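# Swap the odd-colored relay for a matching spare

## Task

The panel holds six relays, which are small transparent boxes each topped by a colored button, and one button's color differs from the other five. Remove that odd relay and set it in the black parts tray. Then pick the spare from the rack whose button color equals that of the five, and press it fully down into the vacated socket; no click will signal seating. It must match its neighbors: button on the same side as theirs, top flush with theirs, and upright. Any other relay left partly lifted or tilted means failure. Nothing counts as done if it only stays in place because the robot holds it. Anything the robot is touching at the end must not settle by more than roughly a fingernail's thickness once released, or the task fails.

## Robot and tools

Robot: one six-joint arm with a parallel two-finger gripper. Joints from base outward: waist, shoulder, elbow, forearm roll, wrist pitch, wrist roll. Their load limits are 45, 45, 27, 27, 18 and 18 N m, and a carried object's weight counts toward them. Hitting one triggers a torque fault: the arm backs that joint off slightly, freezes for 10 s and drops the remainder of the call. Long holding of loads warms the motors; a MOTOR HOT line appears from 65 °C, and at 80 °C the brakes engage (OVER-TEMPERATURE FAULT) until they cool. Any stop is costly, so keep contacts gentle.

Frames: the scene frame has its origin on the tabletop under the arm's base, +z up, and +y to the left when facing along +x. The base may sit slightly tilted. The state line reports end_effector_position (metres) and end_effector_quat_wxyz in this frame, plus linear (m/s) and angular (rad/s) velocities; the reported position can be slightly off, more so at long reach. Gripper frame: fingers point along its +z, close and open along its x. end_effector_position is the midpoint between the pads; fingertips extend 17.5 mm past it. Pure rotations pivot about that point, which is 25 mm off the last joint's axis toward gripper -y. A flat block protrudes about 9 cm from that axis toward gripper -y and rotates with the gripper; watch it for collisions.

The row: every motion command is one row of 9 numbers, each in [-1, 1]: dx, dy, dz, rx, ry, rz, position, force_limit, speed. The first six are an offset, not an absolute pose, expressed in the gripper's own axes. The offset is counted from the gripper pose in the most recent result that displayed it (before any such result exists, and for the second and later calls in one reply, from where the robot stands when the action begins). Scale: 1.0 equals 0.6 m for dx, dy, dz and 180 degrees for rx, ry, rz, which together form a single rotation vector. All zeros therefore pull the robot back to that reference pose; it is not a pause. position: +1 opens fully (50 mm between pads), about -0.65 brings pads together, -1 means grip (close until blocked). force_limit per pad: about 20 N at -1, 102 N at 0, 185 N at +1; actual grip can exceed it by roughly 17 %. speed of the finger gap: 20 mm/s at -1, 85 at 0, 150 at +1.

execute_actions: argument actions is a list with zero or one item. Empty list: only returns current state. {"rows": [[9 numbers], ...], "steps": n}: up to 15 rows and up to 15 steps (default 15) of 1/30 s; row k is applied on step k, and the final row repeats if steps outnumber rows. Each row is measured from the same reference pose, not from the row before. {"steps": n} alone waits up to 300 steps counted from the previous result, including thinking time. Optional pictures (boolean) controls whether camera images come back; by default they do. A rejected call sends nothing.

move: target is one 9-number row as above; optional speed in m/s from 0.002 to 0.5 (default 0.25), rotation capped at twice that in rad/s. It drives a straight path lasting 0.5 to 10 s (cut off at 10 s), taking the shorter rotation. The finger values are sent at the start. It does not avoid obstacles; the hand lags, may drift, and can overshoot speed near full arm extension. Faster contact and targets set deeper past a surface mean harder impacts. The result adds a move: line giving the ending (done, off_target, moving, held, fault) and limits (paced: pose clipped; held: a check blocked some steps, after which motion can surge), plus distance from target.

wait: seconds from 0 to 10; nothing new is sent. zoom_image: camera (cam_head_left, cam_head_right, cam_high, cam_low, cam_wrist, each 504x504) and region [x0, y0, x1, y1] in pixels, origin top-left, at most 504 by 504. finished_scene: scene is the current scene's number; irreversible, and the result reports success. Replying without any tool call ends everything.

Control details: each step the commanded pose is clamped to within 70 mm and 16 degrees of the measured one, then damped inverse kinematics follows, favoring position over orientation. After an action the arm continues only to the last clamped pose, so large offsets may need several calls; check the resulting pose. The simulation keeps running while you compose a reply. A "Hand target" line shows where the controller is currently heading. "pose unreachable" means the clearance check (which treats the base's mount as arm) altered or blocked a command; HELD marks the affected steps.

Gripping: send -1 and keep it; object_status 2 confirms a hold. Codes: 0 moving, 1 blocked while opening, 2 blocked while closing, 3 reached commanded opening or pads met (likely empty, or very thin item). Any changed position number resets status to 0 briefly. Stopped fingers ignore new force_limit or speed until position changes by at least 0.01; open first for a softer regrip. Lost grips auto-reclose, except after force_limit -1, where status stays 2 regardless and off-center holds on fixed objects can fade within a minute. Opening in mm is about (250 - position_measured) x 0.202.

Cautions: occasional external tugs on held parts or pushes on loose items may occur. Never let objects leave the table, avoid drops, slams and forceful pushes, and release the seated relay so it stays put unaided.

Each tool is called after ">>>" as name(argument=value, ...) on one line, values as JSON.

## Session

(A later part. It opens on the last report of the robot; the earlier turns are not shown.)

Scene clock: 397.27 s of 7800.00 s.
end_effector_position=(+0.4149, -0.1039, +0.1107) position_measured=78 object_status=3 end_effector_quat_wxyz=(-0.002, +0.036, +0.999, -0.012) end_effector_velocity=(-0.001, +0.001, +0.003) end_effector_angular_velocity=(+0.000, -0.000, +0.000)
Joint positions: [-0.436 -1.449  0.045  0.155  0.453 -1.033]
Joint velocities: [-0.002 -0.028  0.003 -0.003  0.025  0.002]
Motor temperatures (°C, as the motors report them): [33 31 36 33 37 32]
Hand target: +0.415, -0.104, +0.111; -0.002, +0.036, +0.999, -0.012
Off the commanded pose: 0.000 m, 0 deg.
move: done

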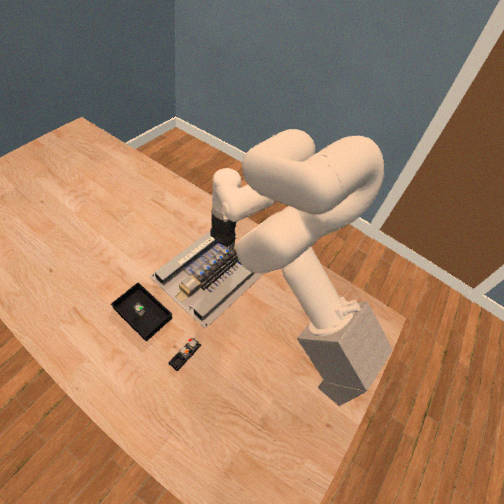

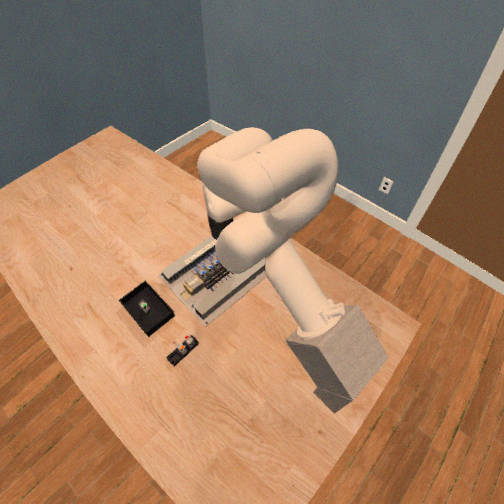

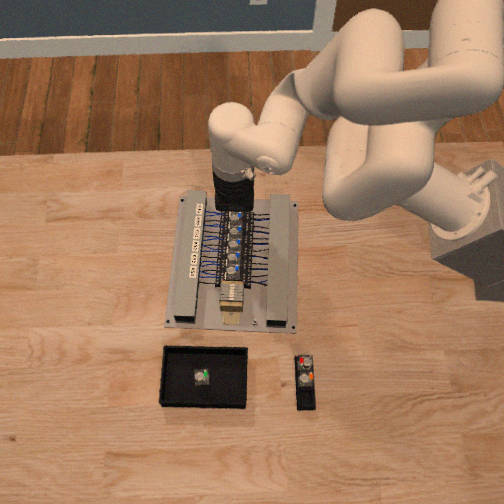

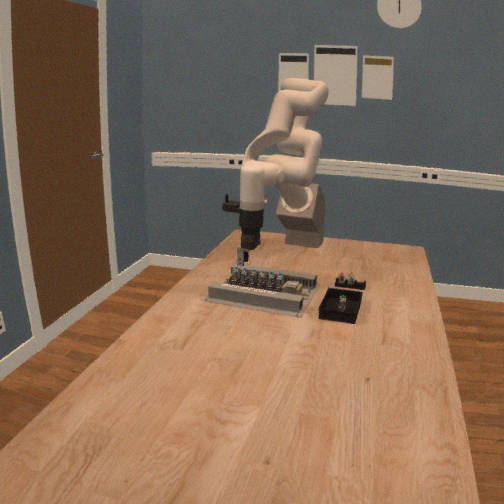

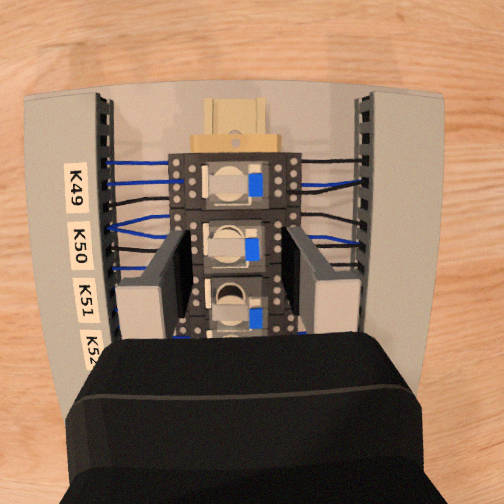

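>>> move(target=[0.004,0.002,0.062,0,-0.01,0,0.5,0.2,0], speed=0.03)

>>> move(target=[0,0,0,0,0,0,-1,0.2,-0.8])

>>> move(target=[0,0,0,0,0,0,0.5,0.2,-0.8])

>>> move(target=[-0.004,0,-0.065,0,0.01,0,0.5,0.2,0], speed=0.05)

>>> zoom_image(camera="cam_low", region=[210,250,320,305])

>>> zoom_image(camera="cam_wrist", region=[150,140,350,340])

Scene clock: 410.67 s of 7800.00 s.
end_effector_position=(+0.4122, -0.1035, +0.0738) position_measured=78 object_status=3 end_effector_quat_wxyz=(+0.013, +0.036, +0.999, -0.014) end_effector_velocity=(+0.001, -0.000, -0.003) end_effector_angular_velocity=(+0.001, -0.004, +0.001)
Joint positions: [-0.381 -1.162  0.061  0.21   0.115 -1.07 ]
Joint velocities: [ 0.008  0.034 -0.004  0.02  -0.034 -0.017]
Motor temperatures (°C, as the motors report them): [33 31 36 33 37 32]
Hand target: +0.412, -0.104, +0.073; +0.013, +0.036, +0.999, -0.013
Off the commanded pose: 0.000 m, 0 deg.
After step 90, 8.70 s passed at rest.
move: done

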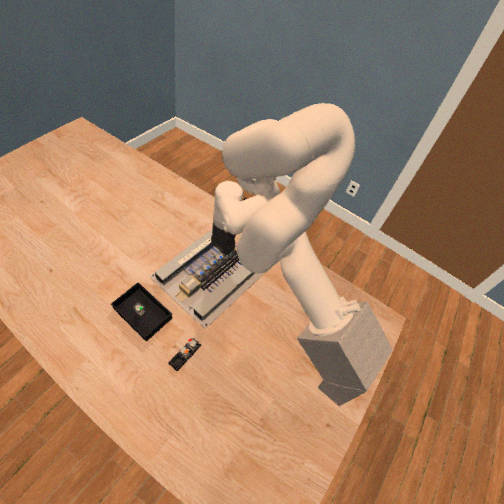

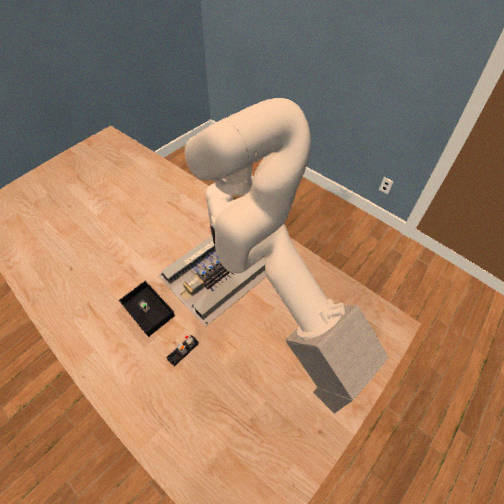

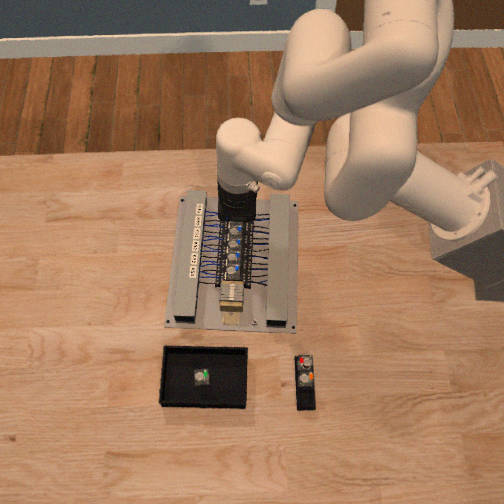

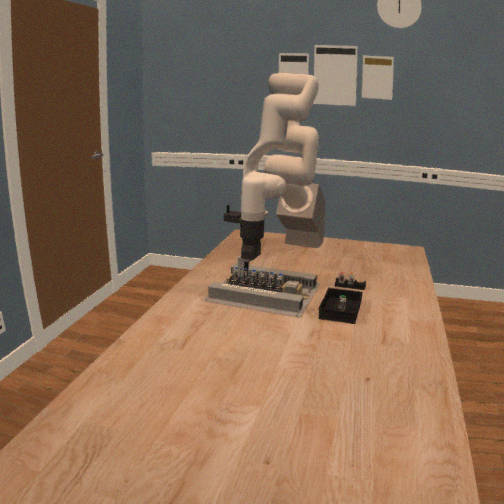

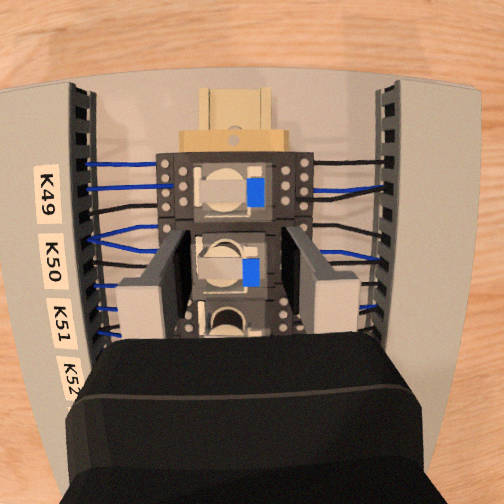

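Scene clock: 411.17 s of 7800.00 s.
end_effector_position=(+0.4133, -0.1037, +0.0742) position_measured=125 object_status=0 end_effector_quat_wxyz=(+0.014, +0.035, +0.999, -0.014) end_effector_velocity=(-0.003, -0.000, -0.001) end_effector_angular_velocity=(-0.001, +0.005, -0.002)
Joint positions: [-0.381 -1.162  0.06   0.21   0.114 -1.07 ]
Joint velocities: [-0.002 -0.003  0.005  0.     0.003  0.001]
Motor temperatures (°C, as the motors report them): [33 31 36 33 37 32]
Hand target: +0.412, -0.104, +0.074; +0.013, +0.036, +0.999, -0.014
Off the commanded pose: 0.001 m, 0 deg.
move: done

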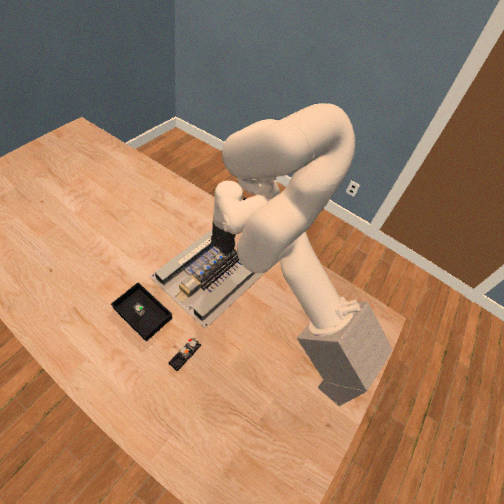

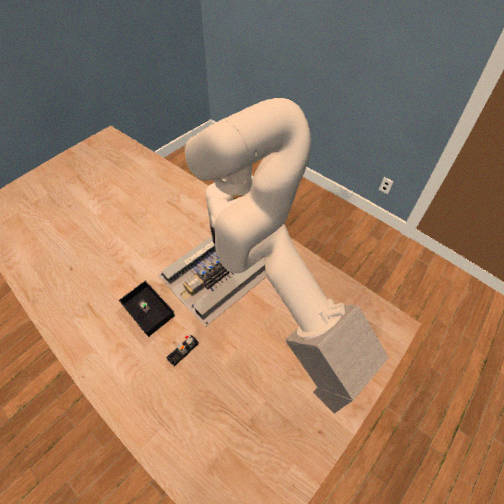

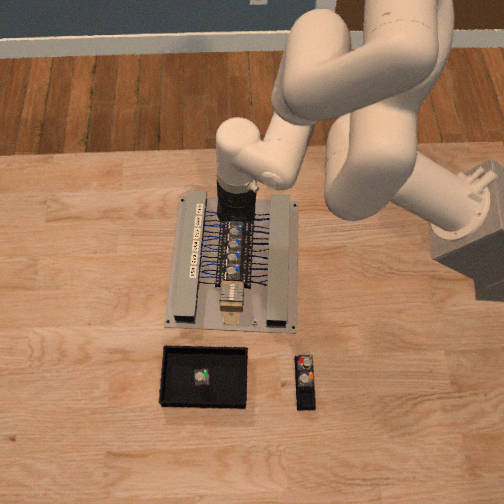

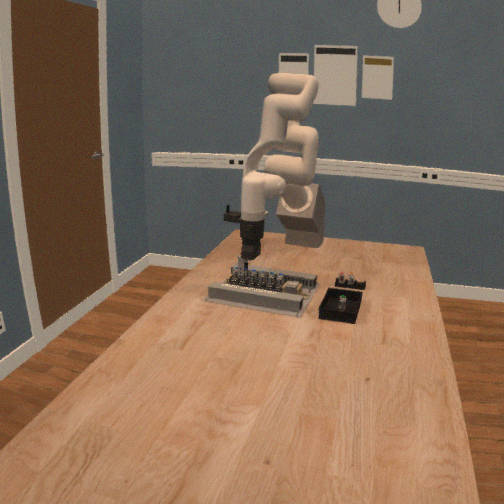

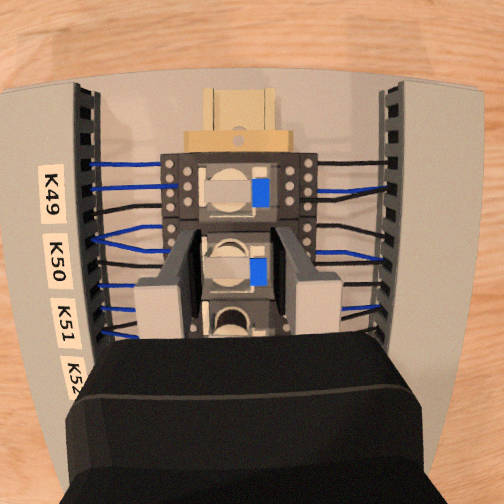

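Scene clock: 411.77 s of 7800.00 s.
end_effector_position=(+0.4129, -0.1037, +0.0741) position_measured=78 object_status=3 end_effector_quat_wxyz=(+0.014, +0.035, +0.999, -0.014) end_effector_velocity=(+0.002, -0.000, +0.001) end_effector_angular_velocity=(-0.001, -0.005, +0.001)
Joint positions: [-0.381 -1.162  0.06   0.21   0.114 -1.07 ]
Joint velocities: [ 0.    -0.    -0.002 -0.    -0.003 -0.001]
Motor temperatures (°C, as the motors report them): [33 31 36 33 37 32]
Hand target: +0.413, -0.104, +0.074; +0.014, +0.035, +0.999, -0.014
Off the commanded pose: 0.000 m, 0 deg.
move: done

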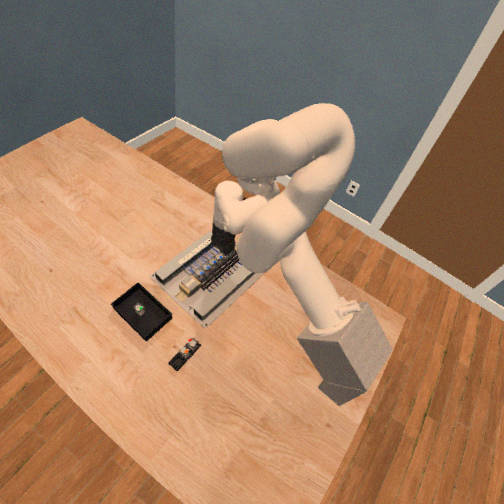

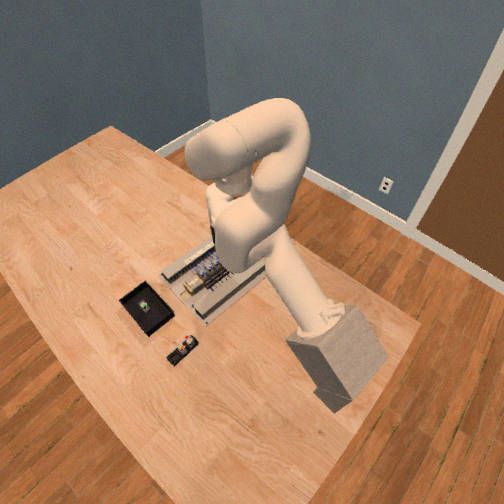

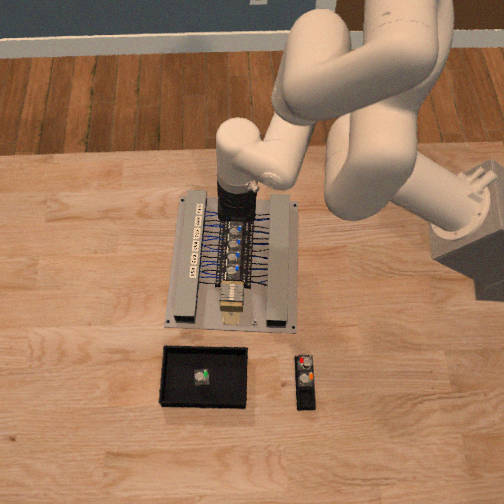

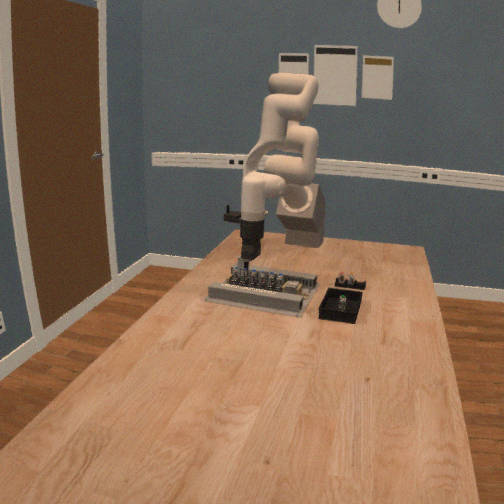

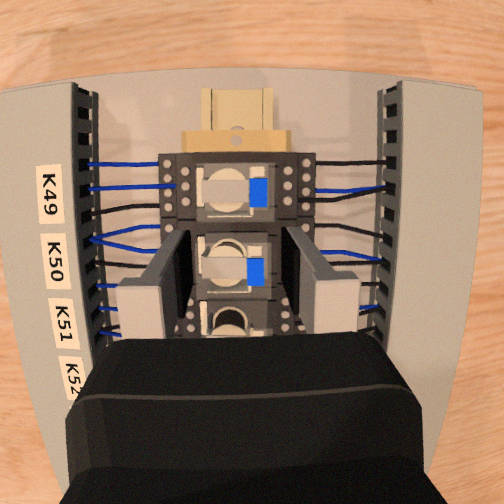

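Scene clock: 413.13 s of 7800.00 s.
end_effector_position=(+0.4145, -0.1026, +0.1129) position_measured=78 object_status=3 end_effector_quat_wxyz=(-0.002, +0.036, +0.999, -0.013) end_effector_velocity=(-0.001, +0.000, +0.003) end_effector_angular_velocity=(+0.001, +0.001, -0.002)
Joint positions: [-0.434 -1.472  0.049  0.144  0.47  -1.022]
Joint velocities: [-0.003 -0.025  0.002 -0.001  0.024  0.003]
Motor temperatures (°C, as the motors report them): [33 31 36 33 37 32]
Hand target: +0.414, -0.103, +0.113; -0.002, +0.036, +0.999, -0.013
Off the commanded pose: 0.000 m, 0 deg.
move: done

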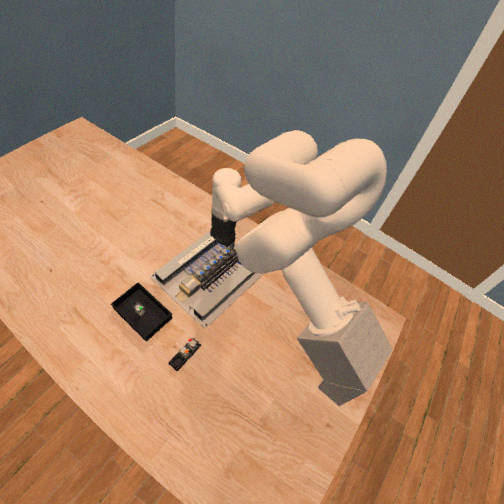

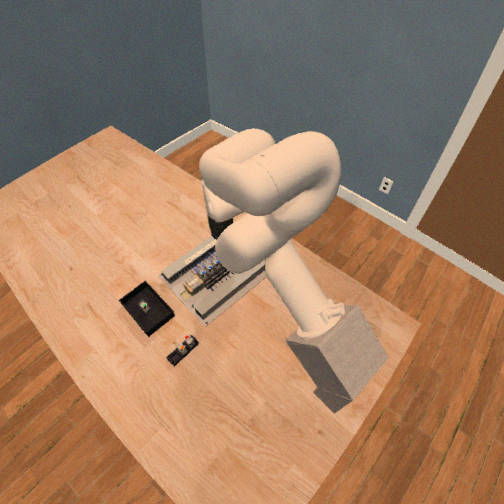

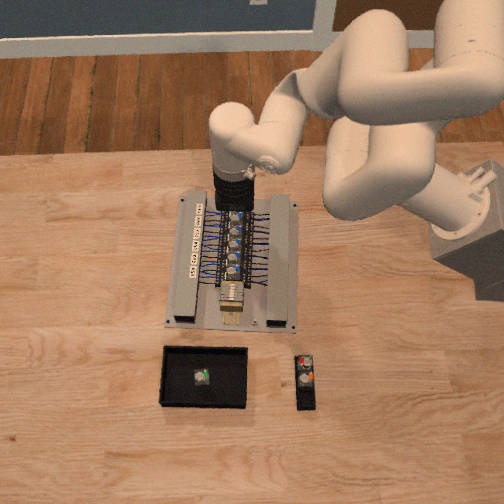

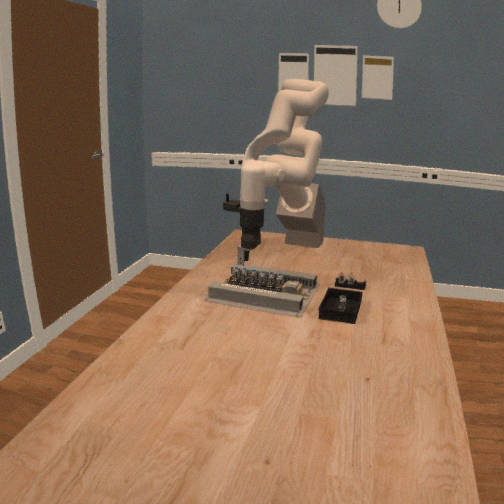

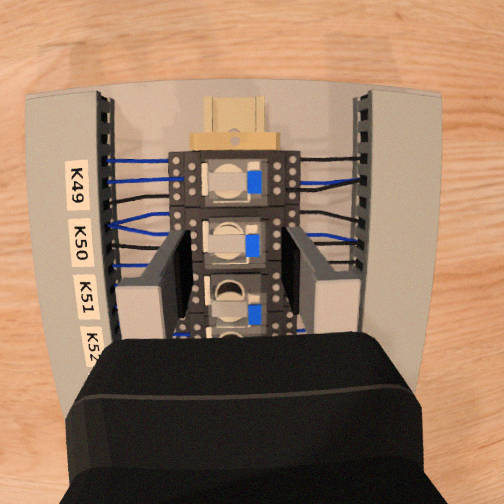

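Region (210, 250, 320, 305) of cam_low's 504x504 image, scaled by 4.582, with more detail than that image has.

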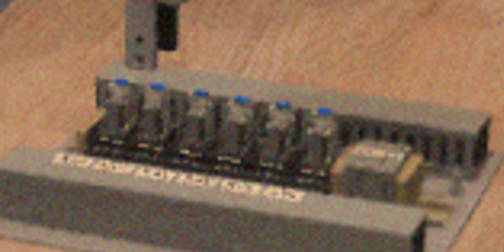

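Region (150, 140, 350, 340) of cam_wrist's 504x504 image, scaled by 2.520, with more detail than that image has.

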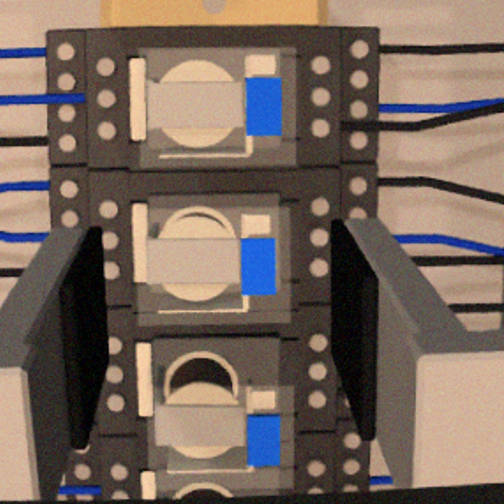

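>>> move(target=[0.006,0,0.065,0,-0.015,0,0.5,0.2,0], speed=0.05)

>>> execute_actions(actions=[{"rows":[[0,0,0,0,0,0,-1,0.2,-0.8]],"steps":15}], pictures=false)

>>> move(target=[0.002,0,0,0,0,0,-1,0.2,-0.8], speed=0.003)

>>> move(target=[-0.001,0,0,0,0,0,0.5,0.2,-0.8], speed=0.003)

>>> move(target=[-0.005,0,-0.065,0,0.015,0,0.5,0.2,0], speed=0.05)

>>> zoom_image(camera="cam_low", region=[210,250,320,305])

>>> zoom_image(camera="cam_wrist", region=[150,140,350,340])

Scene clock: 424.87 s of 7800.00 s.
end_effector_position=(+0.4101, -0.1035, +0.0740) position_measured=78 object_status=3 end_effector_quat_wxyz=(+0.021, +0.035, +0.999, -0.014) end_effector_velocity=(+0.000, -0.000, -0.003) end_effector_angular_velocity=(+0.003, -0.002, -0.002)
Joint positions: [-0.376 -1.174  0.081  0.224  0.09  -1.081]
Joint velocities: [ 0.008  0.031 -0.005  0.029 -0.028 -0.023]
Motor temperatures (°C, as the motors report them): [33 31 37 33 37 32]
Hand target: +0.411, -0.104, +0.074; +0.022, +0.035, +0.999, -0.014
Off the commanded pose: 0.001 m, 0 deg.
After step 90, 7.30 s passed at rest.
move: done

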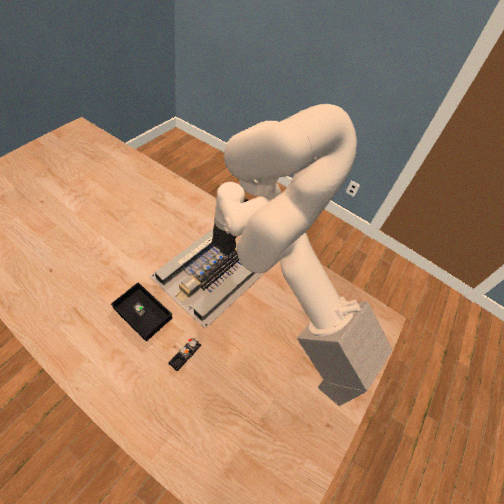

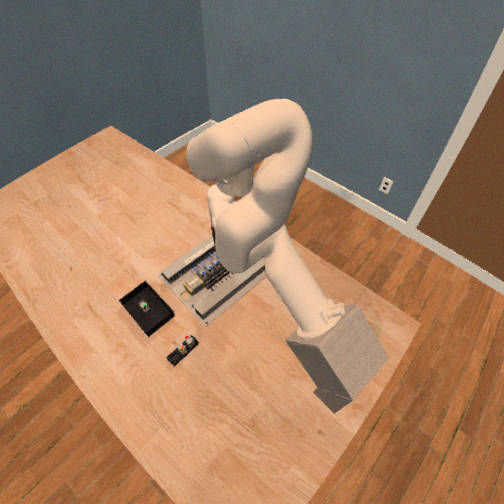

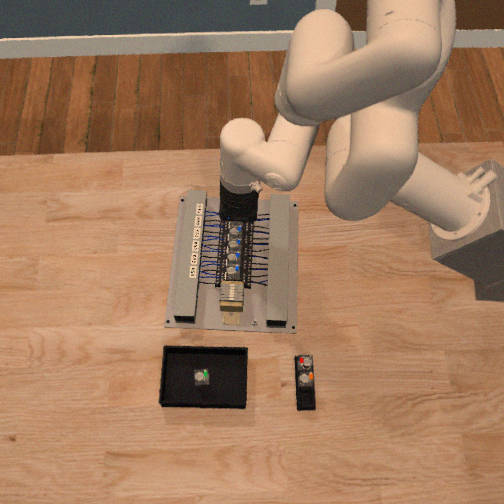

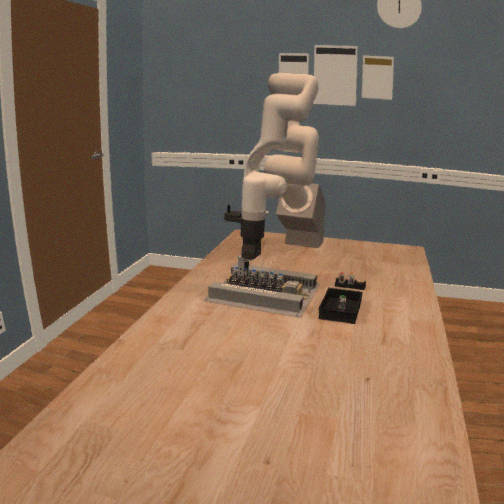

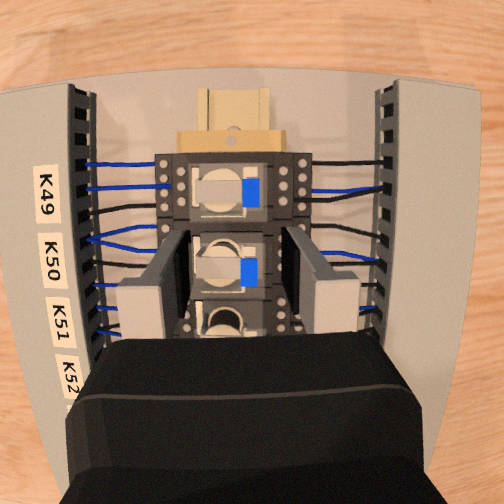

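Scene clock: 425.37 s of 7800.00 s.
end_effector_position=(+0.4111, -0.1036, +0.0744) position_measured=125 object_status=0 end_effector_quat_wxyz=(+0.022, +0.035, +0.999, -0.014) end_effector_velocity=(-0.001, -0.000, -0.000) end_effector_angular_velocity=(-0.001, +0.002, +0.000)
Joint positions: [-0.375 -1.174  0.08   0.224  0.089 -1.081]
Joint velocities: [-0.001  0.     0.    -0.002  0.001  0.001]
Motor temperatures (°C, as the motors report them): [33 31 36 33 37 32]
Hand target: +0.410, -0.103, +0.074; +0.021, +0.035, +0.999, -0.014
Off the commanded pose: 0.001 m, 0 deg.
Steps of this call (steps 1 to 15: all 15 steps of this action). Readings (end_effector_position | what the end effector reports):
1: (+0.4101, -0.1035, +0.0740) | position_measured=81 object_status=0
2: (+0.4105, -0.1035, +0.0741) | position_measured=87 object_status=0
4: (+0.4111, -0.1036, +0.0743) | position_measured=97 object_status=0
8: (+0.4113, -0.1037, +0.0745) | position_measured=119 object_status=0
15: the state above

Scene clock: 426.30 s of 7800.00 s.
end_effector_position=(+0.4098, -0.1036, +0.0743) position_measured=125 object_status=2 end_effector_quat_wxyz=(+0.022, +0.035, +0.999, -0.014) end_effector_velocity=(-0.002, +0.000, -0.001) end_effector_angular_velocity=(+0.001, +0.002, +0.001)
Joint positions: [-0.376 -1.178  0.084  0.225  0.089 -1.082]
Joint velocities: [ 0.001 -0.002  0.004 -0.     0.001 -0.001]
Motor temperatures (°C, as the motors report them): [33 31 36 33 37 32]
Hand target: +0.410, -0.104, +0.074; +0.022, +0.035, +0.999, -0.014
Off the commanded pose: 0.000 m, 0 deg.
move: done

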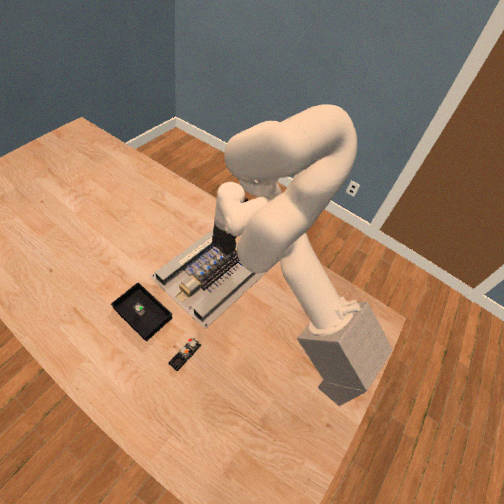

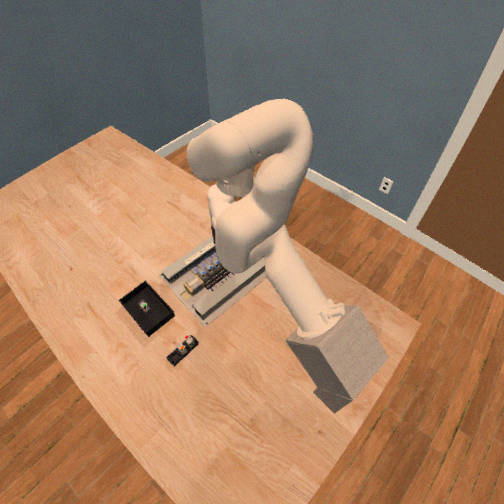

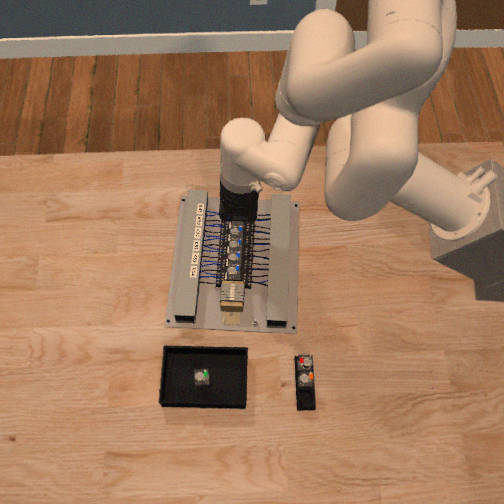

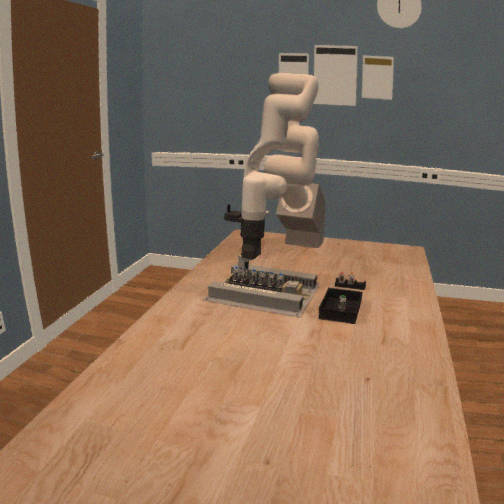

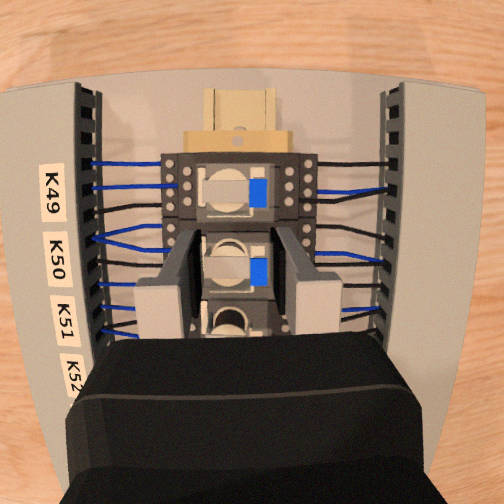

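Scene clock: 427.07 s of 7800.00 s.
end_effector_position=(+0.4100, -0.1035, +0.0742) position_measured=78 object_status=3 end_effector_quat_wxyz=(+0.022, +0.035, +0.999, -0.014) end_effector_velocity=(+0.002, -0.000, +0.001) end_effector_angular_velocity=(-0.001, -0.005, -0.002)
Joint positions: [-0.376 -1.176  0.083  0.224  0.089 -1.082]
Joint velocities: [ 0.    -0.    -0.003  0.001 -0.002  0.   ]
Motor temperatures (°C, as the motors report them): [33 31 36 33 37 32]
Hand target: +0.410, -0.104, +0.074; +0.022, +0.035, +0.999, -0.014
Off the commanded pose: 0.000 m, 0 deg.
move: done

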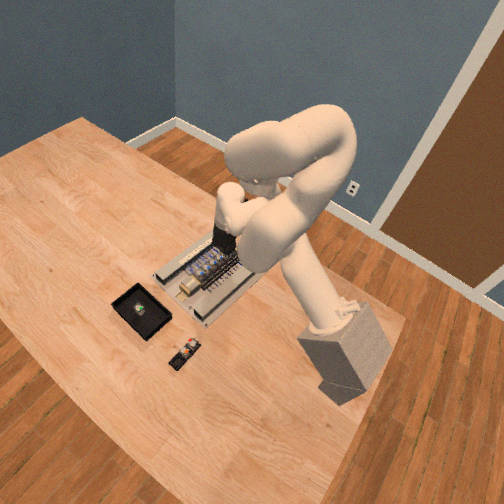

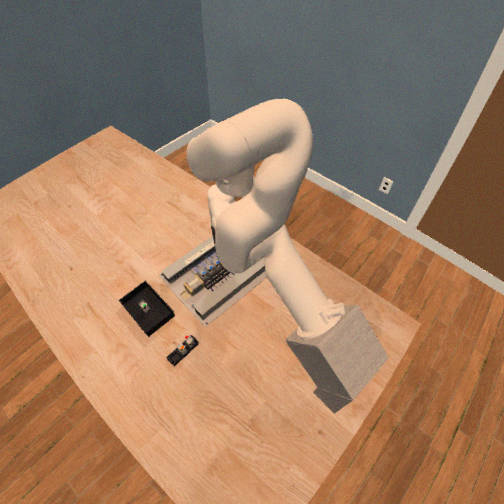

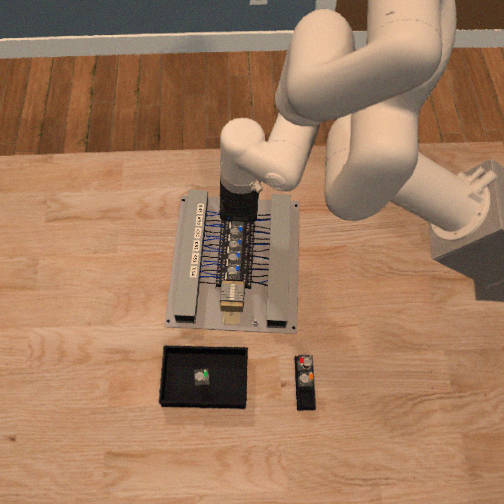

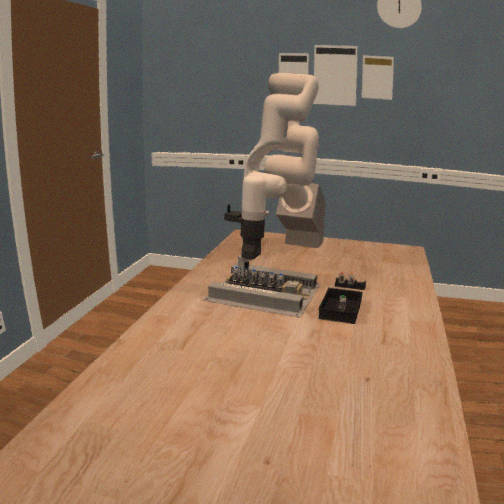

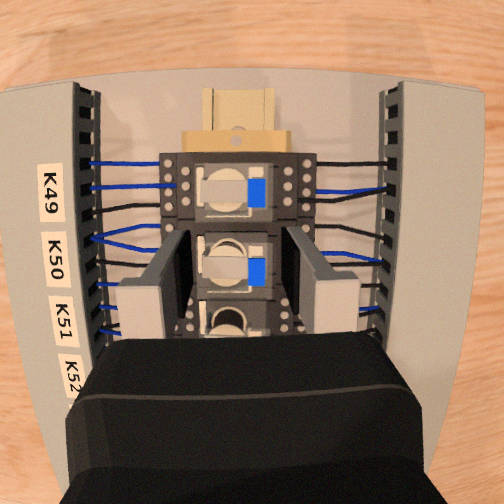

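Scene clock: 428.43 s of 7800.00 s.
end_effector_position=(+0.4116, -0.1025, +0.1131) position_measured=78 object_status=3 end_effector_quat_wxyz=(-0.002, +0.036, +0.999, -0.013) end_effector_velocity=(-0.000, +0.000, +0.003) end_effector_angular_velocity=(-0.001, +0.001, +0.001)
Joint positions: [-0.436 -1.491  0.059  0.144  0.478 -1.022]
Joint velocities: [-0.003 -0.03   0.001 -0.004  0.029  0.002]
Motor temperatures (°C, as the motors report them): [33 31 36 33 37 32]
Hand target: +0.412, -0.102, +0.113; -0.002, +0.036, +0.999, -0.013
Off the commanded pose: 0.000 m, 0 deg.
move: done

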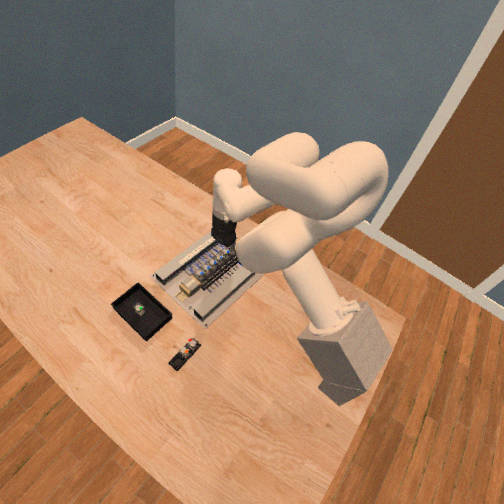

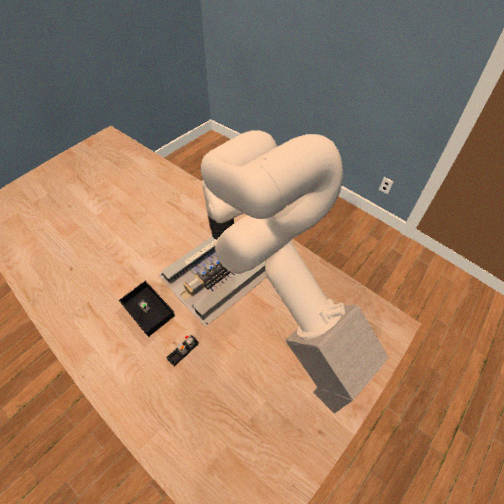

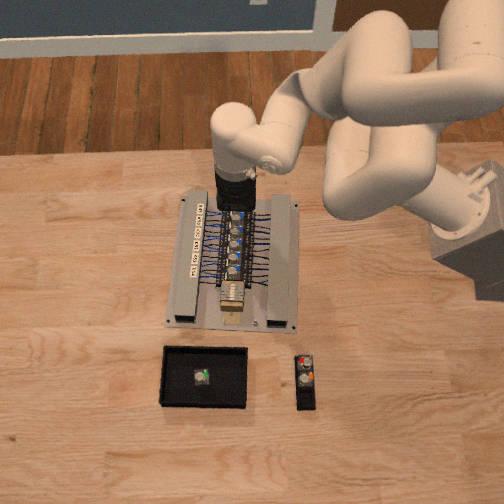

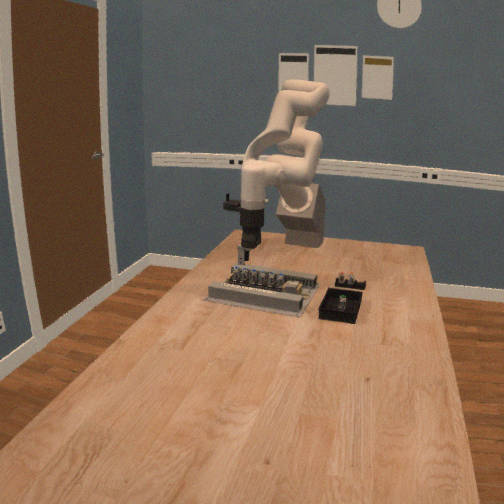

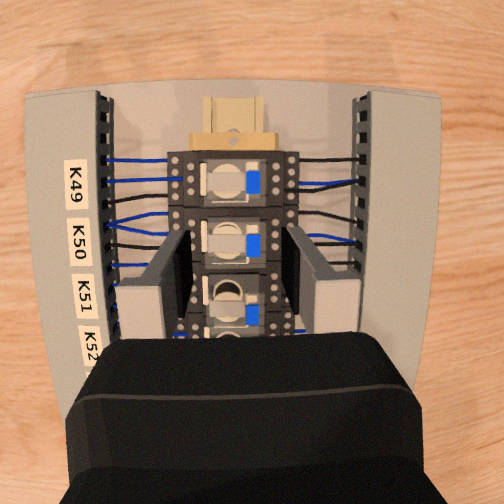

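Region (210, 250, 320, 305) of cam_low's 504x504 image, scaled by 4.582, with more detail than that image has.

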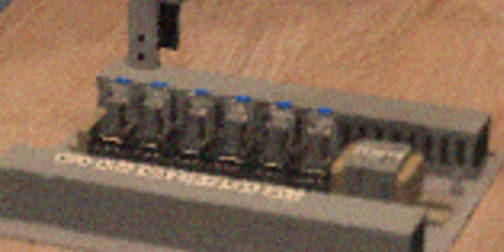

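Region (150, 140, 350, 340) of cam_wrist's 504x504 image, scaled by 2.520, with more detail than that image has.

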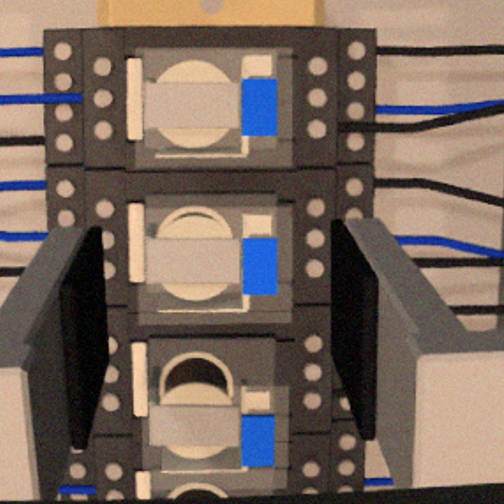

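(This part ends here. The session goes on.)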